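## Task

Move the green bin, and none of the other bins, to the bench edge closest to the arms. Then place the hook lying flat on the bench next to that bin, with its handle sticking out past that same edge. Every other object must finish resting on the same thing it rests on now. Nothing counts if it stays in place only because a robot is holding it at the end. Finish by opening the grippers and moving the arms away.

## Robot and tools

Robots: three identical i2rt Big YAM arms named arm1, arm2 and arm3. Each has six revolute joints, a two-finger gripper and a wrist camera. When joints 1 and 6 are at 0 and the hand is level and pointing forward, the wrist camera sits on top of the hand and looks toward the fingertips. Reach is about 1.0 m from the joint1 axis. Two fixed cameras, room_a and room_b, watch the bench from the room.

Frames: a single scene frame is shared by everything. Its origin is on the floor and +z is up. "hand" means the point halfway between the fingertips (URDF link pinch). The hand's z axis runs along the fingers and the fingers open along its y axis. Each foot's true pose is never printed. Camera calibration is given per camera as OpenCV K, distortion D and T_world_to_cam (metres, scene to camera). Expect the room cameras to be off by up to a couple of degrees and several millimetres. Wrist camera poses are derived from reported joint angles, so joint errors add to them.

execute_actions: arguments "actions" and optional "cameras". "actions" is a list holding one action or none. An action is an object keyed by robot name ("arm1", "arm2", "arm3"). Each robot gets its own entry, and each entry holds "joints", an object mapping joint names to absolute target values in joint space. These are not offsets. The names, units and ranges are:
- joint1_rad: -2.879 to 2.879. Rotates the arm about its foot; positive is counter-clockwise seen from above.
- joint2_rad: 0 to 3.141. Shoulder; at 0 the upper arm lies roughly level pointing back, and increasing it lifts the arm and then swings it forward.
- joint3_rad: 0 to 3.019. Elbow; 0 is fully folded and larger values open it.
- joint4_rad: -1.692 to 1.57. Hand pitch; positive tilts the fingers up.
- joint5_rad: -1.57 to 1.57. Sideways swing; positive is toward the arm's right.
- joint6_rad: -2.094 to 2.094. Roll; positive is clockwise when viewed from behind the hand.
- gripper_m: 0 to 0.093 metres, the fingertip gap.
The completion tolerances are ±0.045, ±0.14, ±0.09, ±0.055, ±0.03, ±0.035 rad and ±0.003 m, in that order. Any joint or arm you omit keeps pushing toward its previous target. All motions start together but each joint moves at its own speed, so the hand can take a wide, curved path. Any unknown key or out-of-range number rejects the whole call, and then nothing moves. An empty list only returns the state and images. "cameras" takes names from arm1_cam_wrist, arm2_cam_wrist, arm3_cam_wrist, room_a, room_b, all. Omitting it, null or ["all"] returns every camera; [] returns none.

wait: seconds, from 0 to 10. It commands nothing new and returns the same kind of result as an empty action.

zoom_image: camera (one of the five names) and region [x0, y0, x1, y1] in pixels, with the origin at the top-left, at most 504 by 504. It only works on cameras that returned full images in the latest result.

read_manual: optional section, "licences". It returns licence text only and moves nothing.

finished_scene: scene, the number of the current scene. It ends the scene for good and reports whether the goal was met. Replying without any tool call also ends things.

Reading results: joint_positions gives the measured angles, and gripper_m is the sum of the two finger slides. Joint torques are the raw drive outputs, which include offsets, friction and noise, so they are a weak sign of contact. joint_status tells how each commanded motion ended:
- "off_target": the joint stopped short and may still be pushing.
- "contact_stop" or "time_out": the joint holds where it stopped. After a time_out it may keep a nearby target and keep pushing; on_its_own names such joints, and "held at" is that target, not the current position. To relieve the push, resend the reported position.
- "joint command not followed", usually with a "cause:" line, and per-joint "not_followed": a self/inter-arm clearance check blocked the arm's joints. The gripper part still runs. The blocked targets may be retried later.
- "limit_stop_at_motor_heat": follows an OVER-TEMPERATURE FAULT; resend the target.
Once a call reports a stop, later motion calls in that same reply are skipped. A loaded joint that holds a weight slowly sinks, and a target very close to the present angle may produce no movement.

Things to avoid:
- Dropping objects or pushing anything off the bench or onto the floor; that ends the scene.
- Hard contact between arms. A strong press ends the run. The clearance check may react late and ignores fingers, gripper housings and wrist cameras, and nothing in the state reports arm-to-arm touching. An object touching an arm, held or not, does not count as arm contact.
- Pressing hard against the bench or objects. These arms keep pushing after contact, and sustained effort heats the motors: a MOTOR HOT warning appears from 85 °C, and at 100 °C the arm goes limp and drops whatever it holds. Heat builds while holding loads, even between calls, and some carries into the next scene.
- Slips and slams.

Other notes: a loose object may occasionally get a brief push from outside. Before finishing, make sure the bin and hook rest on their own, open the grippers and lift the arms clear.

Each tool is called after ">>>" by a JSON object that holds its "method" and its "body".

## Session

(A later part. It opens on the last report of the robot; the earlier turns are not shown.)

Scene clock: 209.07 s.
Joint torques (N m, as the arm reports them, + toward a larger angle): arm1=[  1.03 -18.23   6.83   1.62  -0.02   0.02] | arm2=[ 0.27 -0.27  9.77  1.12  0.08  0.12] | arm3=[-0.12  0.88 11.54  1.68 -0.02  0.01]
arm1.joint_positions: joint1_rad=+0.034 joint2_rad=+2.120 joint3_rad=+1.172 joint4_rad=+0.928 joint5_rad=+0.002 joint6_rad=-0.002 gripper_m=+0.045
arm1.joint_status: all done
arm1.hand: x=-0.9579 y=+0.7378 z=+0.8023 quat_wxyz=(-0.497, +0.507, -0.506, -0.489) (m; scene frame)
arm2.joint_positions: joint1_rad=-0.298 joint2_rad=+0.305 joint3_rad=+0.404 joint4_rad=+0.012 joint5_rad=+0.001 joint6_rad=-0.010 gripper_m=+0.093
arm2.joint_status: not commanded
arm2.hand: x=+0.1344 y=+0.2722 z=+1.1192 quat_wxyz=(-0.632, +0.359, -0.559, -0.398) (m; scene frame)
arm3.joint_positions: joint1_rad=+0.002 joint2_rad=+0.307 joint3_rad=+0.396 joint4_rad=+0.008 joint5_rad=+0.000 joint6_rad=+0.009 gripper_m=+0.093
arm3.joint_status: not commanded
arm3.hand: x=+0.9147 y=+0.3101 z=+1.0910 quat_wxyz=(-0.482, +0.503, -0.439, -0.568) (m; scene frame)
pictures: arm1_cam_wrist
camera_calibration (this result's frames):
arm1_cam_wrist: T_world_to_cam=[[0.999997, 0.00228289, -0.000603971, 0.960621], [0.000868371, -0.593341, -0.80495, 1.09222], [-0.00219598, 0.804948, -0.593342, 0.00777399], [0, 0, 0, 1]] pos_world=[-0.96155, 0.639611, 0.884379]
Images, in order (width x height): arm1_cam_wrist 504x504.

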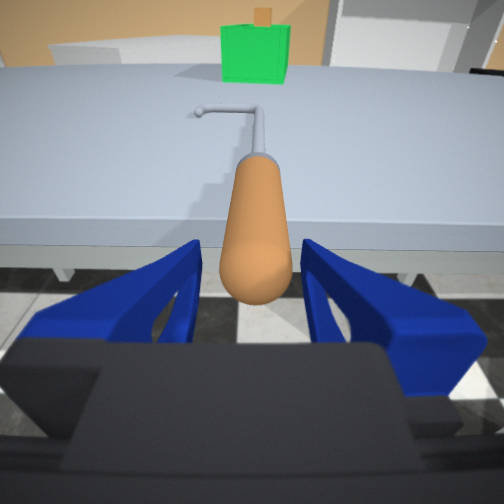

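>>> {"method": "execute_actions", "body": {"actions": [{"arm1":{"joints":{"joint2_rad":2.15,"joint3_rad":1.245}}}], "cameras": []}}

>>> {"method": "execute_actions", "body": {"actions": [{"arm1":{"joints":{"gripper_m":0}}}], "cameras": ["arm1_cam_wrist"]}}

>>> {"method": "execute_actions", "body": {"actions": [{"arm1":{"joints":{"joint4_rad":1.06,"joint6_rad":-0.8}}}], "cameras": ["arm1_cam_wrist"]}}

>>> {"method": "execute_actions", "body": {"actions": [{"arm1":{"joints":{"joint4_rad":1.15,"joint6_rad":-1.57}}}], "cameras": ["arm1_cam_wrist","room_a"]}}

Scene clock: 215.23 s.
Joint torques (N m, as the arm reports them, + toward a larger angle): arm1=[  1.   -16.34   9.51   1.63  -0.02   0.01] | arm2=[ 0.32 -0.22  9.85  1.14  0.07  0.13] | arm3=[ 0.07  0.75 11.59  1.7   0.01  0.03]
arm1.joint_positions: joint1_rad=+0.034 joint2_rad=+2.129 joint3_rad=+1.209 joint4_rad=+0.928 joint5_rad=+0.002 joint6_rad=-0.002 gripper_m=+0.045
arm1.joint_status: all done
arm1.hand: x=-0.9579 y=+0.7491 z=+0.8130 quat_wxyz=(-0.504, +0.500, -0.500, -0.496) (m; scene frame)
arm2.joint_positions: joint1_rad=-0.298 joint2_rad=+0.305 joint3_rad=+0.404 joint4_rad=+0.012 joint5_rad=+0.001 joint6_rad=-0.010 gripper_m=+0.093
arm2.joint_status: not commanded
arm2.hand: x=+0.1344 y=+0.2722 z=+1.1192 quat_wxyz=(-0.632, +0.359, -0.559, -0.398) (m; scene frame)
arm3.joint_positions: joint1_rad=+0.002 joint2_rad=+0.307 joint3_rad=+0.396 joint4_rad=+0.008 joint5_rad=+0.000 joint6_rad=+0.009 gripper_m=+0.093
arm3.joint_status: not commanded
arm3.hand: x=+0.9147 y=+0.3101 z=+1.0910 quat_wxyz=(-0.482, +0.503, -0.439, -0.568) (m; scene frame)
pictures: none
No camera images: the call's "cameras" was empty. Leave "cameras" out to get every camera's image.

Scene clock: 215.83 s.
Joint torques (N m, as the arm reports them, + toward a larger angle): arm1=[  0.85 -15.99   9.53   1.67  -0.1    0.01] | arm2=[ 0.32 -0.29  9.77  1.14  0.08  0.12] | arm3=[-0.2   0.51 11.48  1.52  0.01  0.01]
arm1.joint_positions: joint1_rad=+0.034 joint2_rad=+2.129 joint3_rad=+1.209 joint4_rad=+0.928 joint5_rad=+0.003 joint6_rad=-0.002 gripper_m=+0.029
arm1.joint_status: gripper_m off_target (ended at +0.029, target +0.000)
arm1.hand: x=-0.9575 y=+0.7491 z=+0.8130 quat_wxyz=(-0.504, +0.500, -0.500, -0.496) (m; scene frame)
arm2.joint_positions: joint1_rad=-0.298 joint2_rad=+0.305 joint3_rad=+0.404 joint4_rad=+0.012 joint5_rad=+0.001 joint6_rad=-0.010 gripper_m=+0.093
arm2.joint_status: not commanded
arm2.hand: x=+0.1344 y=+0.2722 z=+1.1192 quat_wxyz=(-0.632, +0.359, -0.559, -0.398) (m; scene frame)
arm3.joint_positions: joint1_rad=+0.002 joint2_rad=+0.307 joint3_rad=+0.396 joint4_rad=+0.008 joint5_rad=+0.000 joint6_rad=+0.009 gripper_m=+0.093
arm3.joint_status: not commanded
arm3.hand: x=+0.9147 y=+0.3101 z=+1.0910 quat_wxyz=(-0.482, +0.503, -0.439, -0.568) (m; scene frame)
pictures: arm1_cam_wrist
camera_calibration (this result's frames):
arm1_cam_wrist: T_world_to_cam=[[1, 0.000559039, -0.000388582, 0.961398], [-0.0000000523, -0.57069, -0.821165, 1.10295], [-0.000680824, 0.821165, -0.57069, -0.0240706], [0, 0, 0, 1]] pos_world=[-0.961414, 0.648673, 0.892344]
Images, in order (width x height): arm1_cam_wrist 504x504.

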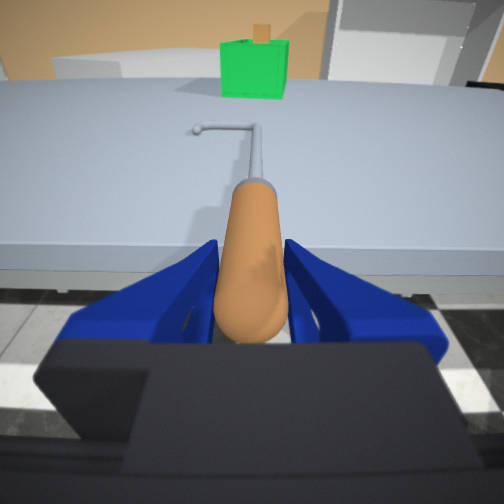

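Scene clock: 217.60 s.
Joint torques (N m, as the arm reports them, + toward a larger angle): arm1=[  0.97 -17.87   9.31   3.05   0.22  -0.28] | arm2=[ 0.39 -0.12  9.8   1.14  0.06  0.12] | arm3=[-0.06  0.38 11.52  1.77 -0.02  0.01]
arm1.joint_positions: joint1_rad=+0.035 joint2_rad=+2.154 joint3_rad=+1.209 joint4_rad=+1.038 joint5_rad=-0.005 joint6_rad=-0.776 gripper_m=+0.029
arm1.joint_status: all done
arm1.hand: x=-0.9596 y=+0.7475 z=+0.8219 quat_wxyz=(-0.680, +0.624, -0.259, -0.283) (m; scene frame)
arm2.joint_positions: joint1_rad=-0.298 joint2_rad=+0.305 joint3_rad=+0.404 joint4_rad=+0.012 joint5_rad=+0.001 joint6_rad=-0.010 gripper_m=+0.093
arm2.joint_status: not commanded
arm2.hand: x=+0.1344 y=+0.2722 z=+1.1192 quat_wxyz=(-0.632, +0.359, -0.559, -0.398) (m; scene frame)
arm3.joint_positions: joint1_rad=+0.002 joint2_rad=+0.307 joint3_rad=+0.396 joint4_rad=+0.008 joint5_rad=+0.000 joint6_rad=+0.009 gripper_m=+0.093
arm3.joint_status: not commanded
arm3.hand: x=+0.9147 y=+0.3101 z=+1.0910 quat_wxyz=(-0.482, +0.503, -0.439, -0.568) (m; scene frame)
pictures: arm1_cam_wrist
camera_calibration (this result's frames):
arm1_cam_wrist: T_world_to_cam=[[0.715358, -0.0500154, 0.696966, 0.154958], [0.577819, -0.518532, -0.630277, 1.46789], [0.392923, 0.853594, -0.342036, 0.147798], [0, 0, 0, 1]] pos_world=[-1.0171, 0.64274, 0.867731]
Images, in order (width x height): arm1_cam_wrist 504x504.

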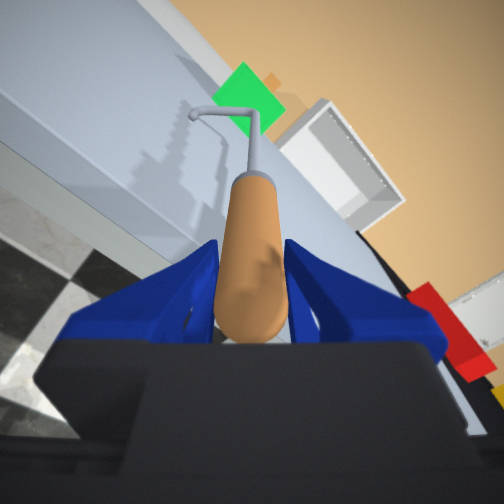

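Scene clock: 219.33 s.
Joint torques (N m, as the arm reports them, + toward a larger angle): arm1=[  0.92 -18.09   9.25   4.2    0.22  -0.09] | arm2=[ 0.3  -0.26  9.81  1.1   0.07  0.13] | arm3=[ 0.55  0.75 11.7   1.73  0.01 -0.03]
arm1.joint_positions: joint1_rad=+0.035 joint2_rad=+2.157 joint3_rad=+1.209 joint4_rad=+1.104 joint5_rad=-0.005 joint6_rad=-1.557 gripper_m=+0.029
arm1.joint_status: all done
arm1.hand: x=-0.9599 y=+0.7456 z=+0.8357 quat_wxyz=(-0.757, +0.653, -0.002, -0.003) (m; scene frame)
arm2.joint_positions: joint1_rad=-0.298 joint2_rad=+0.305 joint3_rad=+0.404 joint4_rad=+0.012 joint5_rad=+0.001 joint6_rad=-0.010 gripper_m=+0.093
arm2.joint_status: not commanded
arm2.hand: x=+0.1344 y=+0.2722 z=+1.1192 quat_wxyz=(-0.632, +0.359, -0.559, -0.398) (m; scene frame)
arm3.joint_positions: joint1_rad=+0.002 joint2_rad=+0.307 joint3_rad=+0.396 joint4_rad=+0.008 joint5_rad=+0.000 joint6_rad=+0.009 gripper_m=+0.093
arm3.joint_status: not commanded
arm3.hand: x=+0.9147 y=+0.3101 z=+1.0910 quat_wxyz=(-0.482, +0.503, -0.439, -0.568) (m; scene frame)
pictures: arm1_cam_wrist, room_a
camera_calibration (this result's frames):
arm1_cam_wrist: T_world_to_cam=[[0.0161112, -0.138279, 0.990262, -0.704987], [0.821806, -0.562309, -0.0918908, 1.29277], [0.569539, 0.815284, 0.104579, -0.0208368], [0, 0, 0, 1]] pos_world=[-1.03918, 0.646438, 0.819095]
Images, in order (width x height): arm1_cam_wrist 504x504, room_a 504x504.

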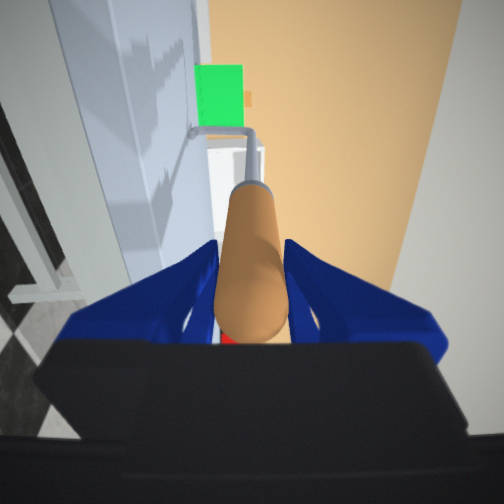

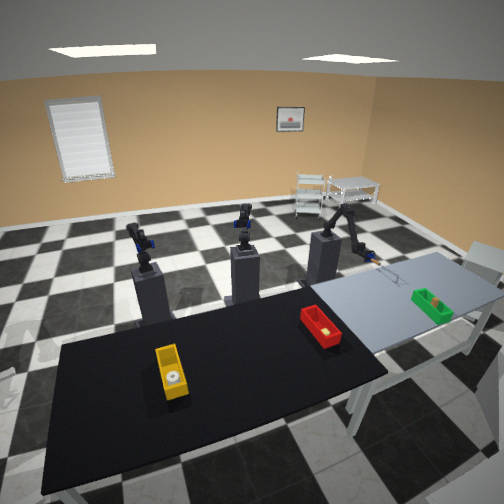

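>>> {"method": "execute_actions", "body": {"actions": [{"arm1":{"joints":{"joint3_rad":2.6,"joint4_rad":0.5}}}], "cameras": []}}

>>> {"method": "execute_actions", "body": {"actions": [{"arm1":{"joints":{"joint2_rad":2.7,"joint3_rad":3.0,"joint4_rad":0.03}}}], "cameras": ["arm1_cam_wrist","room_a","room_b"]}}

>>> {"method": "zoom_image", "body": {"camera": "room_a", "region": [370, 240, 470, 330]}}

Scene clock: 225.60 s.
Joint torques (N m, as the arm reports them, + toward a larger angle): arm1=[  0.89 -22.91  13.23   2.24   0.21  -0.07] | arm2=[ 0.25 -0.31  9.82  1.14  0.06  0.13] | arm3=[-0.03  0.79 11.64  1.65 -0.01  0.03]
arm1.joint_positions: joint1_rad=+0.035 joint2_rad=+2.175 joint3_rad=+2.550 joint4_rad=+0.478 joint5_rad=-0.003 joint6_rad=-1.559 gripper_m=+0.028
arm1.joint_status: all done
arm1.hand: x=-0.9630 y=+0.8064 z=+1.4282 quat_wxyz=(-0.935, +0.354, +0.001, -0.003) (m; scene frame)
arm2.joint_positions: joint1_rad=-0.298 joint2_rad=+0.305 joint3_rad=+0.404 joint4_rad=+0.012 joint5_rad=+0.001 joint6_rad=-0.010 gripper_m=+0.093
arm2.joint_status: not commanded
arm2.hand: x=+0.1344 y=+0.2722 z=+1.1192 quat_wxyz=(-0.632, +0.359, -0.559, -0.398) (m; scene frame)
arm3.joint_positions: joint1_rad=+0.002 joint2_rad=+0.307 joint3_rad=+0.396 joint4_rad=+0.008 joint5_rad=+0.000 joint6_rad=+0.009 gripper_m=+0.093
arm3.joint_status: not commanded
arm3.hand: x=+0.9147 y=+0.3101 z=+1.0910 quat_wxyz=(-0.482, +0.503, -0.439, -0.568) (m; scene frame)
pictures: none
No camera images: the call's "cameras" was empty. Leave "cameras" out to get every camera's image.

Scene clock: 227.67 s.
Joint torques (N m, as the arm reports them, + toward a larger angle): arm1=[  0.83 -31.72  17.21   3.96   0.14   0.01] | arm2=[ 0.32 -0.36  9.78  1.14  0.07  0.14] | arm3=[ 0.19  1.18 11.57  1.74 -0.03  0.02]
arm1.joint_positions: joint1_rad=+0.035 joint2_rad=+2.769 joint3_rad=+2.911 joint4_rad=-0.011 joint5_rad=-0.003 joint6_rad=-1.563 gripper_m=+0.029
arm1.joint_status: all done
arm1.hand: x=-0.9594 y=+1.0145 z=+0.9887 quat_wxyz=(-0.749, +0.662, -0.001, +0.000) (m; scene frame)
arm2.joint_positions: joint1_rad=-0.298 joint2_rad=+0.305 joint3_rad=+0.404 joint4_rad=+0.012 joint5_rad=+0.001 joint6_rad=-0.010 gripper_m=+0.093
arm2.joint_status: not commanded
arm2.hand: x=+0.1344 y=+0.2722 z=+1.1192 quat_wxyz=(-0.632, +0.359, -0.559, -0.398) (m; scene frame)
arm3.joint_positions: joint1_rad=+0.002 joint2_rad=+0.307 joint3_rad=+0.396 joint4_rad=+0.008 joint5_rad=+0.000 joint6_rad=+0.009 gripper_m=+0.093
arm3.joint_status: not commanded
arm3.hand: x=+0.9147 y=+0.3101 z=+1.0910 quat_wxyz=(-0.482, +0.503, -0.439, -0.568) (m; scene frame)
pictures: arm1_cam_wrist, room_a, room_b
camera_calibration (this result's frames):
arm1_cam_wrist: T_world_to_cam=[[0.00972962, -0.113737, 0.993463, -0.853542], [0.820658, -0.566747, -0.0729213, 1.4422], [0.571336, 0.816003, 0.0878247, -0.238741], [0, 0, 0, 1]] pos_world=[-1.03884, 0.915095, 0.974097]
Images, in order (width x height): arm1_cam_wrist 504x504, room_a 504x504, room_b 504x504.

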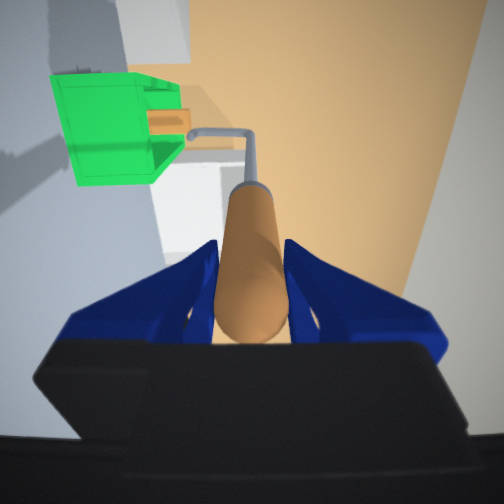

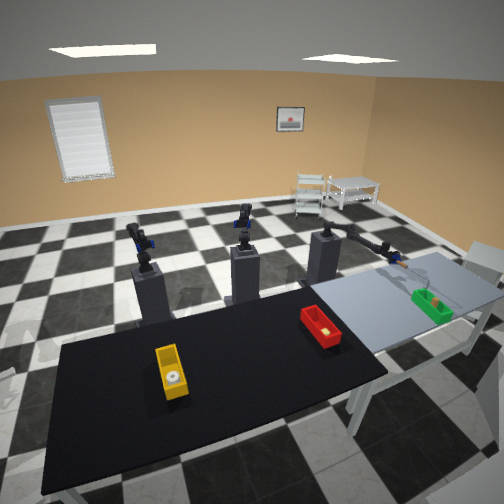

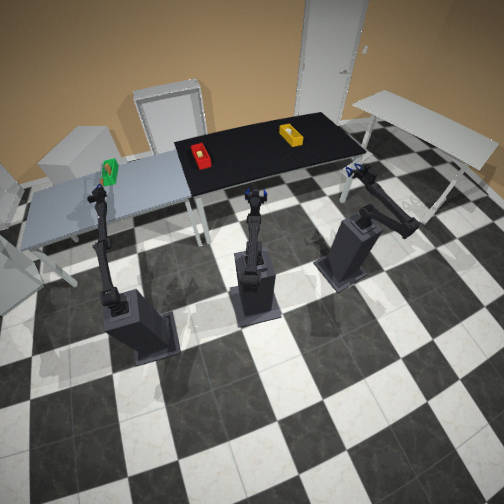

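Region (370, 240, 470, 330) of room_a's 504x504 image, scaled by 5.040, with more detail than that image has; it fills the top 454 rows of this view, and the rest is white.

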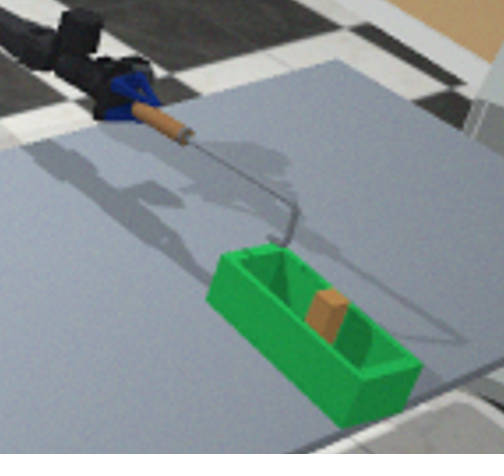

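>>> {"method": "execute_actions", "body": {"actions": [{"arm1":{"joints":{"joint2_rad":2.745}}}], "cameras": ["arm1_cam_wrist","room_a"]}}

>>> {"method": "zoom_image", "body": {"camera": "room_a", "region": [390, 260, 460, 320]}}

Scene clock: 231.10 s.
Joint torques (N m, as the arm reports them, + toward a larger angle): arm1=[  0.89 -27.92  17.28   4.01   0.14   0.01] | arm2=[ 0.33 -0.32  9.82  1.11  0.09  0.13] | arm3=[ 0.49  1.31 11.61  1.6   0.02  0.02]
arm1.joint_positions: joint1_rad=+0.035 joint2_rad=+2.769 joint3_rad=+2.911 joint4_rad=-0.011 joint5_rad=-0.003 joint6_rad=-1.563 gripper_m=+0.029
arm1.joint_status: all done
arm1.hand: x=-0.9594 y=+1.0145 z=+0.9887 quat_wxyz=(-0.749, +0.662, -0.001, +0.000) (m; scene frame)
arm2.joint_positions: joint1_rad=-0.298 joint2_rad=+0.305 joint3_rad=+0.404 joint4_rad=+0.012 joint5_rad=+0.001 joint6_rad=-0.010 gripper_m=+0.093
arm2.joint_status: not commanded
arm2.hand: x=+0.1344 y=+0.2722 z=+1.1192 quat_wxyz=(-0.632, +0.359, -0.559, -0.398) (m; scene frame)
arm3.joint_positions: joint1_rad=+0.002 joint2_rad=+0.307 joint3_rad=+0.396 joint4_rad=+0.008 joint5_rad=+0.000 joint6_rad=+0.009 gripper_m=+0.093
arm3.joint_status: not commanded
arm3.hand: x=+0.9147 y=+0.3101 z=+1.0910 quat_wxyz=(-0.482, +0.503, -0.439, -0.568) (m; scene frame)
pictures: arm1_cam_wrist, room_a
camera_calibration (this result's frames):
arm1_cam_wrist: T_world_to_cam=[[0.00972962, -0.113737, 0.993463, -0.853542], [0.820658, -0.566747, -0.0729213, 1.4422], [0.571336, 0.816003, 0.0878247, -0.238741], [0, 0, 0, 1]] pos_world=[-1.03884, 0.915095, 0.974097]
Images, in order (width x height): arm1_cam_wrist 504x504, room_a 504x504.

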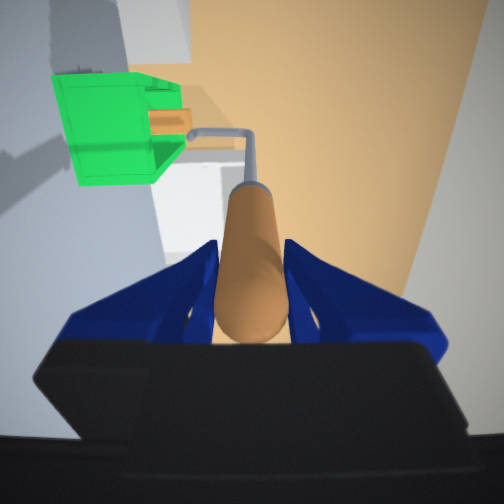

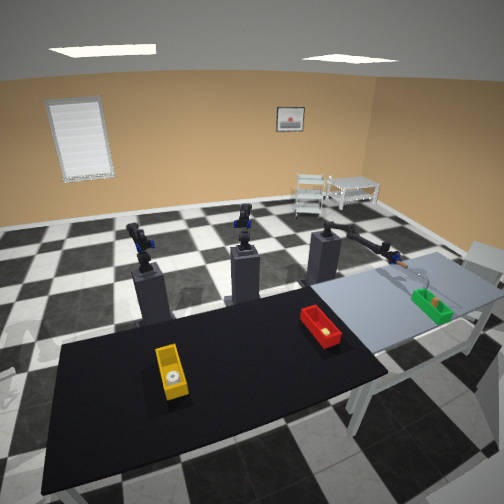

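Region (390, 260, 460, 320) of room_a's 504x504 image, scaled by 7.200, with more detail than that image has; it fills the top 432 rows of this view, and the rest is white.

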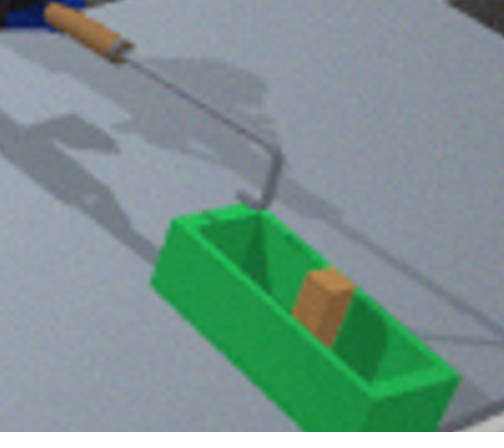

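>>> {"method": "execute_actions", "body": {"actions": [{"arm1":{"joints":{"joint2_rad":2.8}}}], "cameras": ["arm1_cam_wrist","room_a"]}}

>>> {"method": "zoom_image", "body": {"camera": "room_a", "region": [390, 260, 460, 320]}}

Scene clock: 234.10 s.
Joint torques (N m, as the arm reports them, + toward a larger angle): arm1=[  0.89 -30.3   17.26   4.02   0.14   0.01] | arm2=[ 0.36 -0.27  9.77  1.12  0.07  0.14] | arm3=[ 0.03  0.45 11.59  1.64  0.02 -0.01]
arm1.joint_positions: joint1_rad=+0.035 joint2_rad=+2.850 joint3_rad=+2.913 joint4_rad=-0.011 joint5_rad=-0.003 joint6_rad=-1.563 gripper_m=+0.029
arm1.joint_status: all done
arm1.hand: x=-0.9589 y=+1.0234 z=+0.9088 quat_wxyz=(-0.723, +0.691, -0.001, +0.000) (m; scene frame)
arm2.joint_positions: joint1_rad=-0.298 joint2_rad=+0.305 joint3_rad=+0.404 joint4_rad=+0.012 joint5_rad=+0.001 joint6_rad=-0.010 gripper_m=+0.093
arm2.joint_status: not commanded
arm2.hand: x=+0.1344 y=+0.2722 z=+1.1192 quat_wxyz=(-0.632, +0.359, -0.559, -0.398) (m; scene frame)
arm3.joint_positions: joint1_rad=+0.002 joint2_rad=+0.307 joint3_rad=+0.396 joint4_rad=+0.008 joint5_rad=+0.000 joint6_rad=+0.009 gripper_m=+0.093
arm3.joint_status: not commanded
arm3.hand: x=+0.9147 y=+0.3101 z=+1.0910 quat_wxyz=(-0.482, +0.503, -0.439, -0.568) (m; scene frame)
pictures: arm1_cam_wrist, room_a
camera_calibration (this result's frames):
arm1_cam_wrist: T_world_to_cam=[[0.0100262, -0.0350215, 0.999336, -0.858817], [0.820368, -0.571138, -0.028246, 1.40465], [0.571748, 0.820107, 0.0230042, -0.18426], [0, 0, 0, 1]] pos_world=[-1.03837, 0.923287, 0.902162]
Images, in order (width x height): arm1_cam_wrist 504x504, room_a 504x504.

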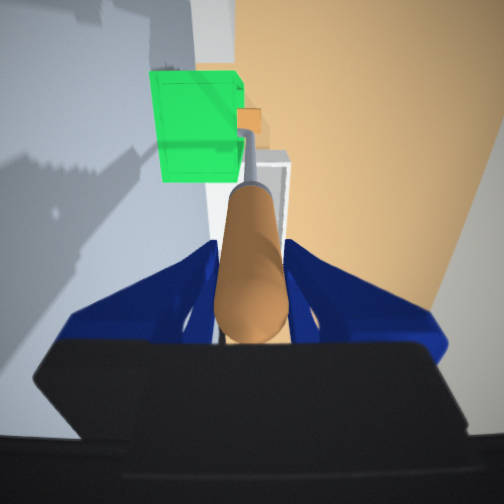

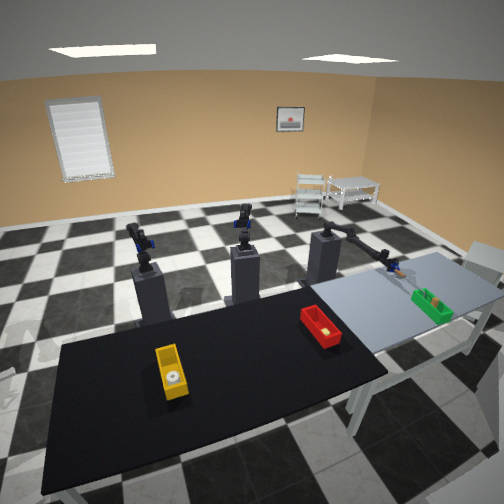

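Region (390, 260, 460, 320) of room_a's 504x504 image, scaled by 7.200, with more detail than that image has; it fills the top 432 rows of this view, and the rest is white.

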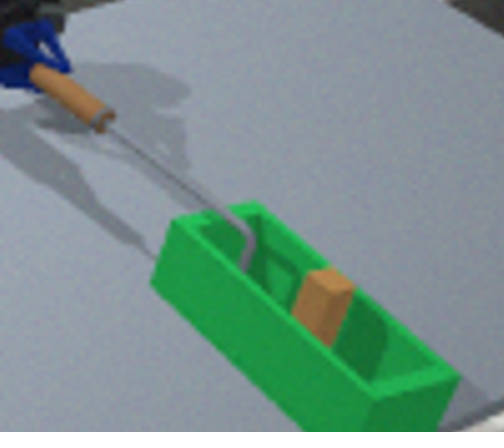

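>>> {"method": "execute_actions", "body": {"actions": [{"arm1":{"joints":{"joint2_rad":2.71,"joint3_rad":2.74,"joint4_rad":0.12}}}], "cameras": []}}

>>> {"method": "execute_actions", "body": {"actions": [{"arm1":{"joints":{"joint2_rad":2.59,"joint3_rad":2.5,"joint4_rad":0.235}}}], "cameras": []}}

>>> {"method": "execute_actions", "body": {"actions": [{"arm1":{"joints":{"joint2_rad":2.505,"joint3_rad":2.33,"joint4_rad":0.315}}}], "cameras": []}}

>>> {"method": "execute_actions", "body": {"actions": [{"arm1":{"joints":{"joint2_rad":2.425,"joint3_rad":2.175,"joint4_rad":0.39}}}], "cameras": ["arm1_cam_wrist","room_a"]}}

Scene clock: 243.77 s.
Joint torques (N m, as the arm reports them, + toward a larger angle): arm1=[  0.87 -31.11  11.53   3.31   0.14   0.02] | arm2=[ 0.42 -0.17  9.79  1.12  0.06  0.12] | arm3=[ 0.28  0.79 11.58  1.72 -0.03  0.01]
arm1.joint_positions: joint1_rad=+0.035 joint2_rad=+2.774 joint3_rad=+2.725 joint4_rad=+0.094 joint5_rad=-0.003 joint6_rad=-1.564 gripper_m=+0.029
arm1.joint_status: all done
arm1.hand: x=-0.9588 y=+1.0193 z=+0.8932 quat_wxyz=(-0.720, +0.694, -0.001, +0.000) (m; scene frame)
arm2.joint_positions: joint1_rad=-0.298 joint2_rad=+0.305 joint3_rad=+0.404 joint4_rad=+0.012 joint5_rad=+0.001 joint6_rad=-0.010 gripper_m=+0.093
arm2.joint_status: not commanded
arm2.hand: x=+0.1344 y=+0.2722 z=+1.1192 quat_wxyz=(-0.632, +0.359, -0.559, -0.398) (m; scene frame)
arm3.joint_positions: joint1_rad=+0.002 joint2_rad=+0.307 joint3_rad=+0.396 joint4_rad=+0.008 joint5_rad=+0.000 joint6_rad=+0.009 gripper_m=+0.093
arm3.joint_status: not commanded
arm3.hand: x=+0.9147 y=+0.3101 z=+1.0910 quat_wxyz=(-0.482, +0.503, -0.439, -0.568) (m; scene frame)
pictures: none
No camera images: the call's "cameras" was empty. Leave "cameras" out to get every camera's image.

Scene clock: 244.73 s.
Joint torques (N m, as the arm reports them, + toward a larger angle): arm1=[  0.88 -30.31  11.23   3.49   0.14   0.02] | arm2=[ 0.29 -0.11  9.82  1.11  0.07  0.13] | arm3=[-0.27  0.52 11.55  1.66  0.    0.01]
arm1.joint_positions: joint1_rad=+0.035 joint2_rad=+2.652 joint3_rad=+2.487 joint4_rad=+0.205 joint5_rad=-0.003 joint6_rad=-1.564 gripper_m=+0.029
arm1.joint_status: all done
arm1.hand: x=-0.9589 y=+1.0030 z=+0.8937 quat_wxyz=(-0.719, +0.696, -0.001, +0.000) (m; scene frame)
arm2.joint_positions: joint1_rad=-0.298 joint2_rad=+0.305 joint3_rad=+0.404 joint4_rad=+0.012 joint5_rad=+0.001 joint6_rad=-0.010 gripper_m=+0.093
arm2.joint_status: not commanded
arm2.hand: x=+0.1344 y=+0.2722 z=+1.1192 quat_wxyz=(-0.632, +0.359, -0.559, -0.398) (m; scene frame)
arm3.joint_positions: joint1_rad=+0.002 joint2_rad=+0.307 joint3_rad=+0.396 joint4_rad=+0.008 joint5_rad=+0.000 joint6_rad=+0.009 gripper_m=+0.093
arm3.joint_status: not commanded
arm3.hand: x=+0.9147 y=+0.3101 z=+1.0910 quat_wxyz=(-0.482, +0.503, -0.439, -0.568) (m; scene frame)
pictures: none
No camera images: the call's "cameras" was empty. Leave "cameras" out to get every camera's image.

Scene clock: 245.63 s.
Joint torques (N m, as the arm reports them, + toward a larger angle): arm1=[  0.85 -29.45  11.03   3.52   0.14   0.02] | arm2=[ 0.29 -0.18  9.79  1.11  0.08  0.12] | arm3=[-0.07  0.03 11.5   1.95  0.    0.  ]
arm1.joint_positions: joint1_rad=+0.035 joint2_rad=+2.565 joint3_rad=+2.317 joint4_rad=+0.284 joint5_rad=-0.003 joint6_rad=-1.564 gripper_m=+0.029
arm1.joint_status: all done
arm1.hand: x=-0.9590 y=+0.9849 z=+0.8931 quat_wxyz=(-0.717, +0.697, -0.001, +0.000) (m; scene frame)
arm2.joint_positions: joint1_rad=-0.298 joint2_rad=+0.305 joint3_rad=+0.404 joint4_rad=+0.012 joint5_rad=+0.001 joint6_rad=-0.010 gripper_m=+0.093
arm2.joint_status: not commanded
arm2.hand: x=+0.1344 y=+0.2722 z=+1.1192 quat_wxyz=(-0.632, +0.359, -0.559, -0.398) (m; scene frame)
arm3.joint_positions: joint1_rad=+0.002 joint2_rad=+0.307 joint3_rad=+0.396 joint4_rad=+0.008 joint5_rad=+0.000 joint6_rad=+0.009 gripper_m=+0.093
arm3.joint_status: not commanded
arm3.hand: x=+0.9147 y=+0.3101 z=+1.0910 quat_wxyz=(-0.482, +0.503, -0.439, -0.568) (m; scene frame)
pictures: none
No camera images: the call's "cameras" was empty. Leave "cameras" out to get every camera's image.

Scene clock: 246.47 s.
Joint torques (N m, as the arm reports them, + toward a larger angle): arm1=[  0.85 -28.72  10.86   3.62   0.13   0.02] | arm2=[ 0.24 -0.29  9.79  1.18  0.08  0.14] | arm3=[ 0.06  1.13 11.69  1.65  0.02  0.01]
arm1.joint_positions: joint1_rad=+0.035 joint2_rad=+2.485 joint3_rad=+2.162 joint4_rad=+0.357 joint5_rad=-0.003 joint6_rad=-1.564 gripper_m=+0.029
arm1.joint_status: all done
arm1.hand: x=-0.9590 y=+0.9637 z=+0.8934 quat_wxyz=(-0.717, +0.697, -0.001, +0.000) (m; scene frame)
arm2.joint_positions: joint1_rad=-0.298 joint2_rad=+0.305 joint3_rad=+0.404 joint4_rad=+0.012 joint5_rad=+0.001 joint6_rad=-0.010 gripper_m=+0.093
arm2.joint_status: not commanded
arm2.hand: x=+0.1344 y=+0.2722 z=+1.1192 quat_wxyz=(-0.632, +0.359, -0.559, -0.398) (m; scene frame)
arm3.joint_positions: joint1_rad=+0.002 joint2_rad=+0.307 joint3_rad=+0.396 joint4_rad=+0.008 joint5_rad=+0.000 joint6_rad=+0.009 gripper_m=+0.093
arm3.joint_status: not commanded
arm3.hand: x=+0.9147 y=+0.3101 z=+1.0910 quat_wxyz=(-0.482, +0.503, -0.439, -0.568) (m; scene frame)
pictures: arm1_cam_wrist, room_a
camera_calibration (this result's frames):
arm1_cam_wrist: T_world_to_cam=[[0.0097144, -0.0178633, 0.999793, -0.862775], [0.820308, -0.571633, -0.0181838, 1.36165], [0.57184, 0.820315, 0.00910032, -0.122505], [0, 0, 0, 1]] pos_world=[-1.03854, 0.863447, 0.888472]
Images, in order (width x height): arm1_cam_wrist 504x504, room_a 504x504.

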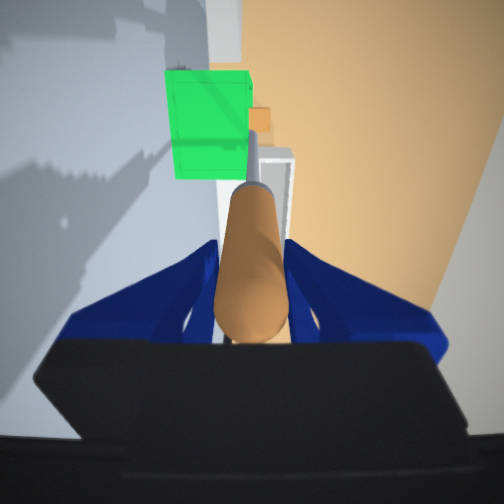

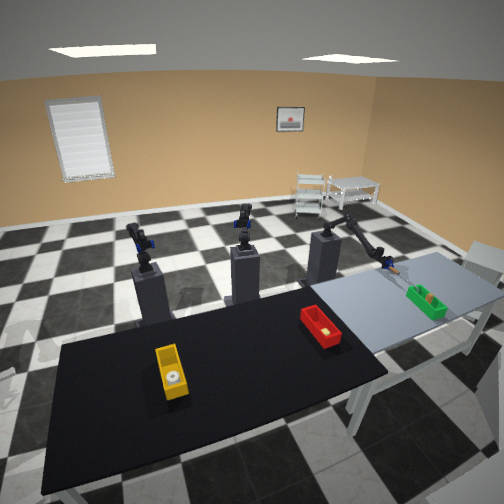

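>>> {"method": "execute_actions", "body": {"actions": [{"arm1":{"joints":{"joint2_rad":2.3,"joint3_rad":1.95,"joint4_rad":0.49}}}], "cameras": []}}

>>> {"method": "execute_actions", "body": {"actions": [{"arm1":{"joints":{"joint2_rad":2.19,"joint3_rad":1.733,"joint4_rad":0.59}}}], "cameras": []}}

>>> {"method": "execute_actions", "body": {"actions": [{"arm1":{"joints":{"joint2_rad":2.085,"joint3_rad":1.53,"joint4_rad":0.685}}}], "cameras": []}}

>>> {"method": "execute_actions", "body": {"actions": [{"arm1":{"joints":{"joint2_rad":1.985,"joint3_rad":1.337,"joint4_rad":0.77}}}], "cameras": []}}

>>> {"method": "execute_actions", "body": {"actions": [{"arm1":{"joints":{"joint2_rad":1.89,"joint3_rad":1.167,"joint4_rad":0.84}}}], "cameras": []}}

>>> {"method": "execute_actions", "body": {"actions": [{"arm1":{"joints":{"joint2_rad":1.8,"joint3_rad":1.005,"joint4_rad":0.905}}}], "cameras": ["arm1_cam_wrist","room_a","room_b"]}}

Scene clock: 255.53 s.
Joint torques (N m, as the arm reports them, + toward a larger angle): arm1=[  0.88 -27.47  10.72   3.86   0.13   0.02] | arm2=[ 0.34 -0.37  9.83  1.17  0.09  0.13] | arm3=[ 0.1   1.03 11.64  1.76  0.03  0.01]
arm1.joint_positions: joint1_rad=+0.035 joint2_rad=+2.361 joint3_rad=+1.934 joint4_rad=+0.452 joint5_rad=-0.003 joint6_rad=-1.564 gripper_m=+0.029
arm1.joint_status: all done
arm1.hand: x=-0.9592 y=+0.9247 z=+0.8947 quat_wxyz=(-0.713, +0.701, -0.001, +0.000) (m; scene frame)
arm2.joint_positions: joint1_rad=-0.298 joint2_rad=+0.305 joint3_rad=+0.404 joint4_rad=+0.012 joint5_rad=+0.001 joint6_rad=-0.010 gripper_m=+0.093
arm2.joint_status: not commanded
arm2.hand: x=+0.1344 y=+0.2722 z=+1.1192 quat_wxyz=(-0.632, +0.359, -0.559, -0.398) (m; scene frame)
arm3.joint_positions: joint1_rad=+0.002 joint2_rad=+0.307 joint3_rad=+0.396 joint4_rad=+0.008 joint5_rad=+0.000 joint6_rad=+0.009 gripper_m=+0.093
arm3.joint_status: not commanded
arm3.hand: x=+0.9147 y=+0.3101 z=+1.0910 quat_wxyz=(-0.482, +0.503, -0.439, -0.568) (m; scene frame)
pictures: none
No camera images: the call's "cameras" was empty. Leave "cameras" out to get every camera's image.

Scene clock: 256.43 s.
Joint torques (N m, as the arm reports them, + toward a larger angle): arm1=[  0.87 -25.67  10.2    3.88   0.14   0.02] | arm2=[ 0.37 -0.32  9.79  1.14  0.07  0.12] | arm3=[-0.13  0.59 11.62  1.77  0.03 -0.02]
arm1.joint_positions: joint1_rad=+0.035 joint2_rad=+2.248 joint3_rad=+1.717 joint4_rad=+0.552 joint5_rad=-0.003 joint6_rad=-1.564 gripper_m=+0.029
arm1.joint_status: all done
arm1.hand: x=-0.9594 y=+0.8799 z=+0.8933 quat_wxyz=(-0.712, +0.702, -0.001, +0.000) (m; scene frame)
arm2.joint_positions: joint1_rad=-0.298 joint2_rad=+0.305 joint3_rad=+0.404 joint4_rad=+0.012 joint5_rad=+0.001 joint6_rad=-0.010 gripper_m=+0.093
arm2.joint_status: not commanded
arm2.hand: x=+0.1344 y=+0.2722 z=+1.1192 quat_wxyz=(-0.632, +0.359, -0.559, -0.398) (m; scene frame)
arm3.joint_positions: joint1_rad=+0.002 joint2_rad=+0.307 joint3_rad=+0.396 joint4_rad=+0.008 joint5_rad=+0.000 joint6_rad=+0.009 gripper_m=+0.093
arm3.joint_status: not commanded
arm3.hand: x=+0.9147 y=+0.3101 z=+1.0910 quat_wxyz=(-0.482, +0.503, -0.439, -0.568) (m; scene frame)
pictures: none
No camera images: the call's "cameras" was empty. Leave "cameras" out to get every camera's image.

Scene clock: 257.30 s.
Joint torques (N m, as the arm reports them, + toward a larger angle): arm1=[  0.92 -23.82   9.76   3.95   0.13   0.02] | arm2=[ 0.18 -0.22  9.79  1.16  0.07  0.13] | arm3=[ 0.16  0.23 11.7   1.7   0.   -0.02]
arm1.joint_positions: joint1_rad=+0.035 joint2_rad=+2.141 joint3_rad=+1.514 joint4_rad=+0.645 joint5_rad=-0.003 joint6_rad=-1.564 gripper_m=+0.029
arm1.joint_status: all done
arm1.hand: x=-0.9596 y=+0.8311 z=+0.8922 quat_wxyz=(-0.711, +0.703, -0.001, +0.000) (m; scene frame)
arm2.joint_positions: joint1_rad=-0.298 joint2_rad=+0.305 joint3_rad=+0.404 joint4_rad=+0.012 joint5_rad=+0.001 joint6_rad=-0.010 gripper_m=+0.093
arm2.joint_status: not commanded
arm2.hand: x=+0.1344 y=+0.2722 z=+1.1192 quat_wxyz=(-0.632, +0.359, -0.559, -0.398) (m; scene frame)
arm3.joint_positions: joint1_rad=+0.002 joint2_rad=+0.307 joint3_rad=+0.396 joint4_rad=+0.008 joint5_rad=+0.000 joint6_rad=+0.009 gripper_m=+0.093
arm3.joint_status: not commanded
arm3.hand: x=+0.9147 y=+0.3101 z=+1.0910 quat_wxyz=(-0.482, +0.503, -0.439, -0.568) (m; scene frame)
pictures: none
No camera images: the call's "cameras" was empty. Leave "cameras" out to get every camera's image.

Scene clock: 258.13 s.
Joint torques (N m, as the arm reports them, + toward a larger angle): arm1=[  0.93 -21.69   9.25   3.99   0.13   0.02] | arm2=[ 0.35 -0.29  9.81  1.16  0.07  0.13] | arm3=[ 0.29  0.99 11.66  1.61 -0.03  0.05]
arm1.joint_positions: joint1_rad=+0.035 joint2_rad=+2.036 joint3_rad=+1.321 joint4_rad=+0.729 joint5_rad=-0.003 joint6_rad=-1.564 gripper_m=+0.029
arm1.joint_status: all done
arm1.hand: x=-0.9598 y=+0.7793 z=+0.8909 quat_wxyz=(-0.710, +0.705, -0.001, +0.000) (m; scene frame)
arm2.joint_positions: joint1_rad=-0.298 joint2_rad=+0.305 joint3_rad=+0.404 joint4_rad=+0.012 joint5_rad=+0.001 joint6_rad=-0.010 gripper_m=+0.093
arm2.joint_status: not commanded
arm2.hand: x=+0.1344 y=+0.2722 z=+1.1192 quat_wxyz=(-0.632, +0.359, -0.559, -0.398) (m; scene frame)
arm3.joint_positions: joint1_rad=+0.002 joint2_rad=+0.307 joint3_rad=+0.396 joint4_rad=+0.008 joint5_rad=+0.000 joint6_rad=+0.009 gripper_m=+0.093
arm3.joint_status: not commanded
arm3.hand: x=+0.9147 y=+0.3101 z=+1.0910 quat_wxyz=(-0.482, +0.503, -0.439, -0.568) (m; scene frame)
pictures: none
No camera images: the call's "cameras" was empty. Leave "cameras" out to get every camera's image.

Scene clock: 258.93 s.
Joint torques (N m, as the arm reports them, + toward a larger angle): arm1=[  0.95 -19.66   8.92   4.08   0.13   0.02] | arm2=[ 0.32 -0.33  9.8   1.12  0.07  0.14] | arm3=[ 0.12  1.07 11.69  1.73  0.   -0.03]
arm1.joint_positions: joint1_rad=+0.035 joint2_rad=+1.938 joint3_rad=+1.149 joint4_rad=+0.798 joint5_rad=-0.003 joint6_rad=-1.564 gripper_m=+0.029
arm1.joint_status: all done
arm1.hand: x=-0.9600 y=+0.7288 z=+0.8908 quat_wxyz=(-0.708, +0.706, -0.001, +0.000) (m; scene frame)
arm2.joint_positions: joint1_rad=-0.298 joint2_rad=+0.305 joint3_rad=+0.404 joint4_rad=+0.012 joint5_rad=+0.001 joint6_rad=-0.010 gripper_m=+0.093
arm2.joint_status: not commanded
arm2.hand: x=+0.1344 y=+0.2722 z=+1.1192 quat_wxyz=(-0.632, +0.359, -0.559, -0.398) (m; scene frame)
arm3.joint_positions: joint1_rad=+0.002 joint2_rad=+0.307 joint3_rad=+0.396 joint4_rad=+0.008 joint5_rad=+0.000 joint6_rad=+0.009 gripper_m=+0.093
arm3.joint_status: not commanded
arm3.hand: x=+0.9147 y=+0.3101 z=+1.0910 quat_wxyz=(-0.482, +0.503, -0.439, -0.568) (m; scene frame)
pictures: none
No camera images: the call's "cameras" was empty. Leave "cameras" out to get every camera's image.

Scene clock: 259.73 s.
Joint torques (N m, as the arm reports them, + toward a larger angle): arm1=[  0.93 -17.67   8.52   4.08   0.13   0.02] | arm2=[ 0.27 -0.21  9.79  1.12  0.06  0.14] | arm3=[ 0.4   0.55 11.58  1.81  0.01  0.  ]
arm1.joint_positions: joint1_rad=+0.035 joint2_rad=+1.844 joint3_rad=+0.987 joint4_rad=+0.863 joint5_rad=-0.003 joint6_rad=-1.564 gripper_m=+0.029
arm1.joint_status: all done
arm1.hand: x=-0.9602 y=+0.6779 z=+0.8893 quat_wxyz=(-0.706, +0.708, -0.001, +0.000) (m; scene frame)
arm2.joint_positions: joint1_rad=-0.298 joint2_rad=+0.305 joint3_rad=+0.404 joint4_rad=+0.012 joint5_rad=+0.001 joint6_rad=-0.010 gripper_m=+0.093
arm2.joint_status: not commanded
arm2.hand: x=+0.1344 y=+0.2722 z=+1.1192 quat_wxyz=(-0.632, +0.359, -0.559, -0.398) (m; scene frame)
arm3.joint_positions: joint1_rad=+0.002 joint2_rad=+0.307 joint3_rad=+0.396 joint4_rad=+0.008 joint5_rad=+0.000 joint6_rad=+0.009 gripper_m=+0.093
arm3.joint_status: not commanded
arm3.hand: x=+0.9147 y=+0.3101 z=+1.0910 quat_wxyz=(-0.482, +0.503, -0.439, -0.568) (m; scene frame)
pictures: arm1_cam_wrist, room_a, room_b
camera_calibration (this result's frames):
arm1_cam_wrist: T_world_to_cam=[[0.00983782, 0.0115052, 0.999885, -0.883633], [0.820204, -0.572069, -0.00148744, 1.18452], [0.571986, 0.820125, -0.0150645, 0.134417], [0, 0, 0, 1]] pos_world=[-1.03974, 0.577555, 0.887319]
Images, in order (width x height): arm1_cam_wrist 504x504, room_a 504x504, room_b 504x504.

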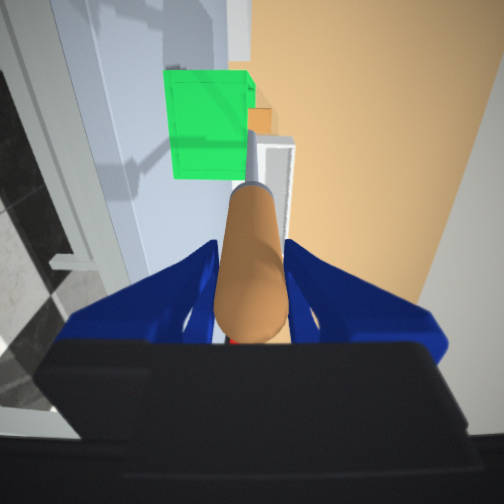

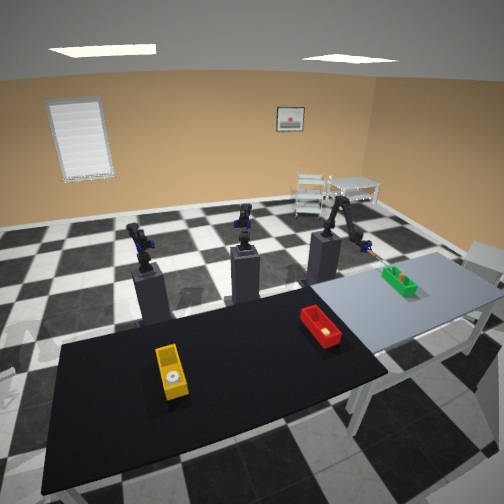

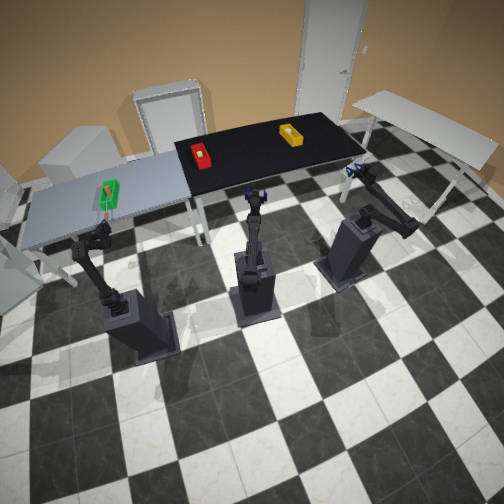

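>>> {"method": "execute_actions", "body": {"actions": [{"arm1":{"joints":{"joint2_rad":1.7,"joint3_rad":0.86,"joint4_rad":0.97}}}], "cameras": []}}

>>> {"method": "execute_actions", "body": {"actions": [{"arm1":{"joints":{"joint2_rad":1.6,"joint3_rad":0.715,"joint4_rad":1.02}}}], "cameras": ["arm1_cam_wrist","room_b"]}}

>>> {"method": "zoom_image", "body": {"camera": "room_b", "region": [60, 170, 160, 260]}}

Scene clock: 265.23 s.
Joint torques (N m, as the arm reports them, + toward a larger angle): arm1=[  0.99 -16.17   8.72   4.61   0.13   0.02] | arm2=[ 0.32 -0.08  9.78  1.11  0.06  0.13] | arm3=[-0.43  0.72 11.69  1.72  0.01  0.01]
arm1.joint_positions: joint1_rad=+0.035 joint2_rad=+1.748 joint3_rad=+0.834 joint4_rad=+0.917 joint5_rad=-0.003 joint6_rad=-1.564 gripper_m=+0.029
arm1.joint_status: all done
arm1.hand: x=-0.9604 y=+0.6271 z=+0.8899 quat_wxyz=(-0.706, +0.709, -0.001, +0.000) (m; scene frame)
arm2.joint_positions: joint1_rad=-0.298 joint2_rad=+0.305 joint3_rad=+0.404 joint4_rad=+0.012 joint5_rad=+0.001 joint6_rad=-0.010 gripper_m=+0.093
arm2.joint_status: not commanded
arm2.hand: x=+0.1344 y=+0.2722 z=+1.1192 quat_wxyz=(-0.632, +0.359, -0.559, -0.398) (m; scene frame)
arm3.joint_positions: joint1_rad=+0.002 joint2_rad=+0.307 joint3_rad=+0.396 joint4_rad=+0.008 joint5_rad=+0.000 joint6_rad=+0.009 gripper_m=+0.093
arm3.joint_status: not commanded
arm3.hand: x=+0.9147 y=+0.3101 z=+1.0910 quat_wxyz=(-0.482, +0.503, -0.439, -0.568) (m; scene frame)
pictures: none
No camera images: the call's "cameras" was empty. Leave "cameras" out to get every camera's image.

Scene clock: 267.17 s.
Joint torques (N m, as the arm reports them, + toward a larger angle): arm1=[  0.98 -14.2    8.65   4.79   0.13   0.02] | arm2=[ 0.41 -0.43  9.84  1.18  0.06  0.14] | arm3=[-0.09  0.69 11.61  1.65 -0.02  0.02]
arm1.joint_positions: joint1_rad=+0.035 joint2_rad=+1.647 joint3_rad=+0.686 joint4_rad=+0.963 joint5_rad=-0.003 joint6_rad=-1.564 gripper_m=+0.029
arm1.joint_status: joint4_rad time_out (moved +0.046 of +0.103); the others done
arm1.on_its_own: joint4_rad reads +0.963 and still pushes toward +1.020 since a time_out
arm1.hand: x=-0.9607 y=+0.5754 z=+0.8908 quat_wxyz=(-0.705, +0.709, -0.001, +0.000) (m; scene frame)
arm2.joint_positions: joint1_rad=-0.298 joint2_rad=+0.305 joint3_rad=+0.404 joint4_rad=+0.012 joint5_rad=+0.001 joint6_rad=-0.010 gripper_m=+0.093
arm2.joint_status: not commanded
arm2.hand: x=+0.1344 y=+0.2722 z=+1.1192 quat_wxyz=(-0.632, +0.359, -0.559, -0.398) (m; scene frame)
arm3.joint_positions: joint1_rad=+0.002 joint2_rad=+0.307 joint3_rad=+0.396 joint4_rad=+0.008 joint5_rad=+0.000 joint6_rad=+0.009 gripper_m=+0.093
arm3.joint_status: not commanded
arm3.hand: x=+0.9147 y=+0.3101 z=+1.0910 quat_wxyz=(-0.482, +0.503, -0.439, -0.568) (m; scene frame)
pictures: arm1_cam_wrist, room_b
camera_calibration (this result's frames):
arm1_cam_wrist: T_world_to_cam=[[0.00985588, 0.0157004, 0.999828, -0.886257], [0.82019, -0.572091, 0.000898547, 1.12414], [0.572007, 0.82004, -0.0185158, 0.221871], [0, 0, 0, 1]] pos_world=[-1.04018, 0.475082, 0.889203]
Images, in order (width x height): arm1_cam_wrist 504x504, room_b 504x504.

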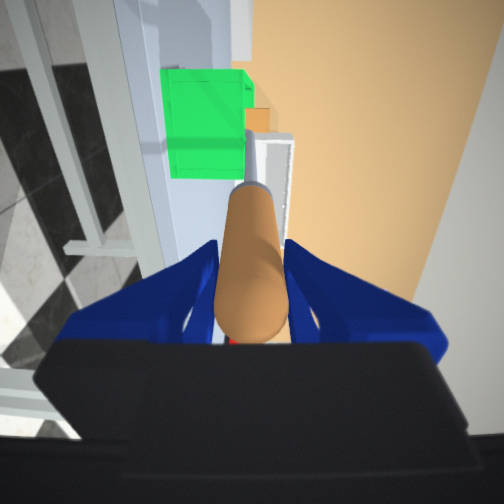

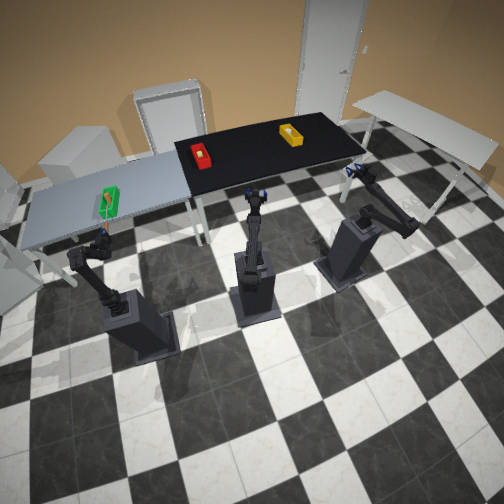

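Region (60, 170, 160, 260) of room_b's 504x504 image, scaled by 5.040, with more detail than that image has; it fills the top 454 rows of this view, and the rest is white.

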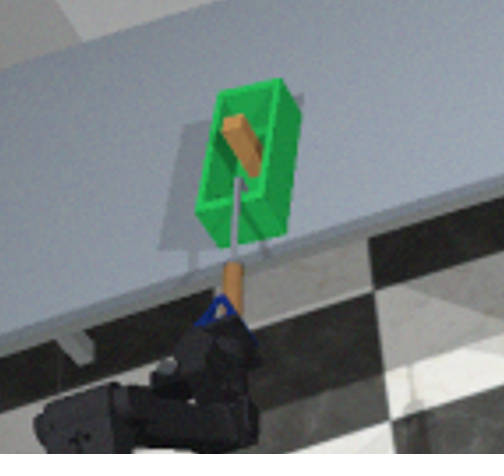

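>>> {"method": "execute_actions", "body": {"actions": [{"arm1":{"joints":{"joint2_rad":1.56,"joint3_rad":0.66,"joint4_rad":1.02}}}], "cameras": []}}

>>> {"method": "execute_actions", "body": {"actions": [{"arm1":{"joints":{"joint3_rad":0.74,"joint4_rad":1.35}}}], "cameras": ["arm1_cam_wrist","room_b"]}}

Scene clock: 271.67 s.
Joint torques (N m, as the arm reports them, + toward a larger angle): arm1=[  0.99 -13.81   8.14   4.57   0.13   0.02] | arm2=[ 0.34 -0.3   9.81  1.19  0.06  0.13] | arm3=[ 0.08  0.59 11.67  1.78  0.01 -0.02]
arm1.joint_positions: joint1_rad=+0.035 joint2_rad=+1.610 joint3_rad=+0.636 joint4_rad=+0.967 joint5_rad=-0.003 joint6_rad=-1.564 gripper_m=+0.029
arm1.joint_status: all done
arm1.hand: x=-0.9607 y=+0.5577 z=+0.8898 quat_wxyz=(-0.702, +0.712, -0.001, +0.000) (m; scene frame)
arm2.joint_positions: joint1_rad=-0.298 joint2_rad=+0.305 joint3_rad=+0.404 joint4_rad=+0.012 joint5_rad=+0.001 joint6_rad=-0.010 gripper_m=+0.093
arm2.joint_status: not commanded
arm2.hand: x=+0.1344 y=+0.2722 z=+1.1192 quat_wxyz=(-0.632, +0.359, -0.559, -0.398) (m; scene frame)
arm3.joint_positions: joint1_rad=+0.002 joint2_rad=+0.307 joint3_rad=+0.396 joint4_rad=+0.008 joint5_rad=+0.000 joint6_rad=+0.009 gripper_m=+0.093
arm3.joint_status: not commanded
arm3.hand: x=+0.9147 y=+0.3101 z=+1.0910 quat_wxyz=(-0.482, +0.503, -0.439, -0.568) (m; scene frame)
pictures: none
No camera images: the call's "cameras" was empty. Leave "cameras" out to get every camera's image.

Scene clock: 272.67 s.
Joint torques (N m, as the arm reports them, + toward a larger angle): arm1=[  0.99 -13.5   11.26   4.27   0.17   0.01] | arm2=[ 0.29 -0.44  9.81  1.17  0.07  0.13] | arm3=[ 0.29  0.98 11.58  1.6   0.06  0.  ]
arm1.joint_positions: joint1_rad=+0.035 joint2_rad=+1.606 joint3_rad=+0.678 joint4_rad=+1.299 joint5_rad=-0.003 joint6_rad=-1.564 gripper_m=+0.029
arm1.joint_status: all done
arm1.hand: x=-0.9614 y=+0.5547 z=+0.9909 quat_wxyz=(-0.823, +0.568, +0.000, +0.000) (m; scene frame)
arm2.joint_positions: joint1_rad=-0.298 joint2_rad=+0.305 joint3_rad=+0.404 joint4_rad=+0.012 joint5_rad=+0.001 joint6_rad=-0.010 gripper_m=+0.093
arm2.joint_status: not commanded
arm2.hand: x=+0.1344 y=+0.2722 z=+1.1192 quat_wxyz=(-0.632, +0.359, -0.559, -0.398) (m; scene frame)
arm3.joint_positions: joint1_rad=+0.002 joint2_rad=+0.307 joint3_rad=+0.396 joint4_rad=+0.008 joint5_rad=+0.000 joint6_rad=+0.009 gripper_m=+0.093
arm3.joint_status: not commanded
arm3.hand: x=+0.9147 y=+0.3101 z=+1.0910 quat_wxyz=(-0.482, +0.503, -0.439, -0.568) (m; scene frame)
pictures: arm1_cam_wrist, room_b
camera_calibration (this result's frames):
arm1_cam_wrist: T_world_to_cam=[[0.00870288, -0.34656, 0.937987, -0.724941], [0.821606, -0.532205, -0.204258, 1.29527], [0.569989, 0.772434, 0.280104, -0.0302895], [0, 0, 0, 1]] pos_world=[-1.04063, 0.461512, 0.953039]
Images, in order (width x height): arm1_cam_wrist 504x504, room_b 504x504.

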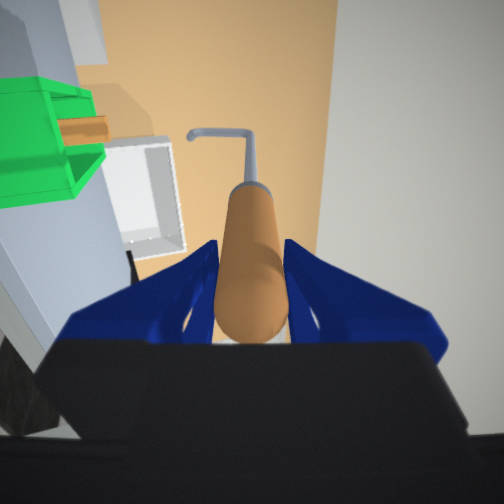

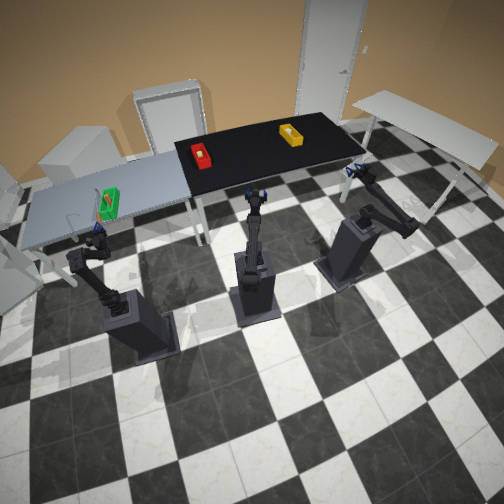

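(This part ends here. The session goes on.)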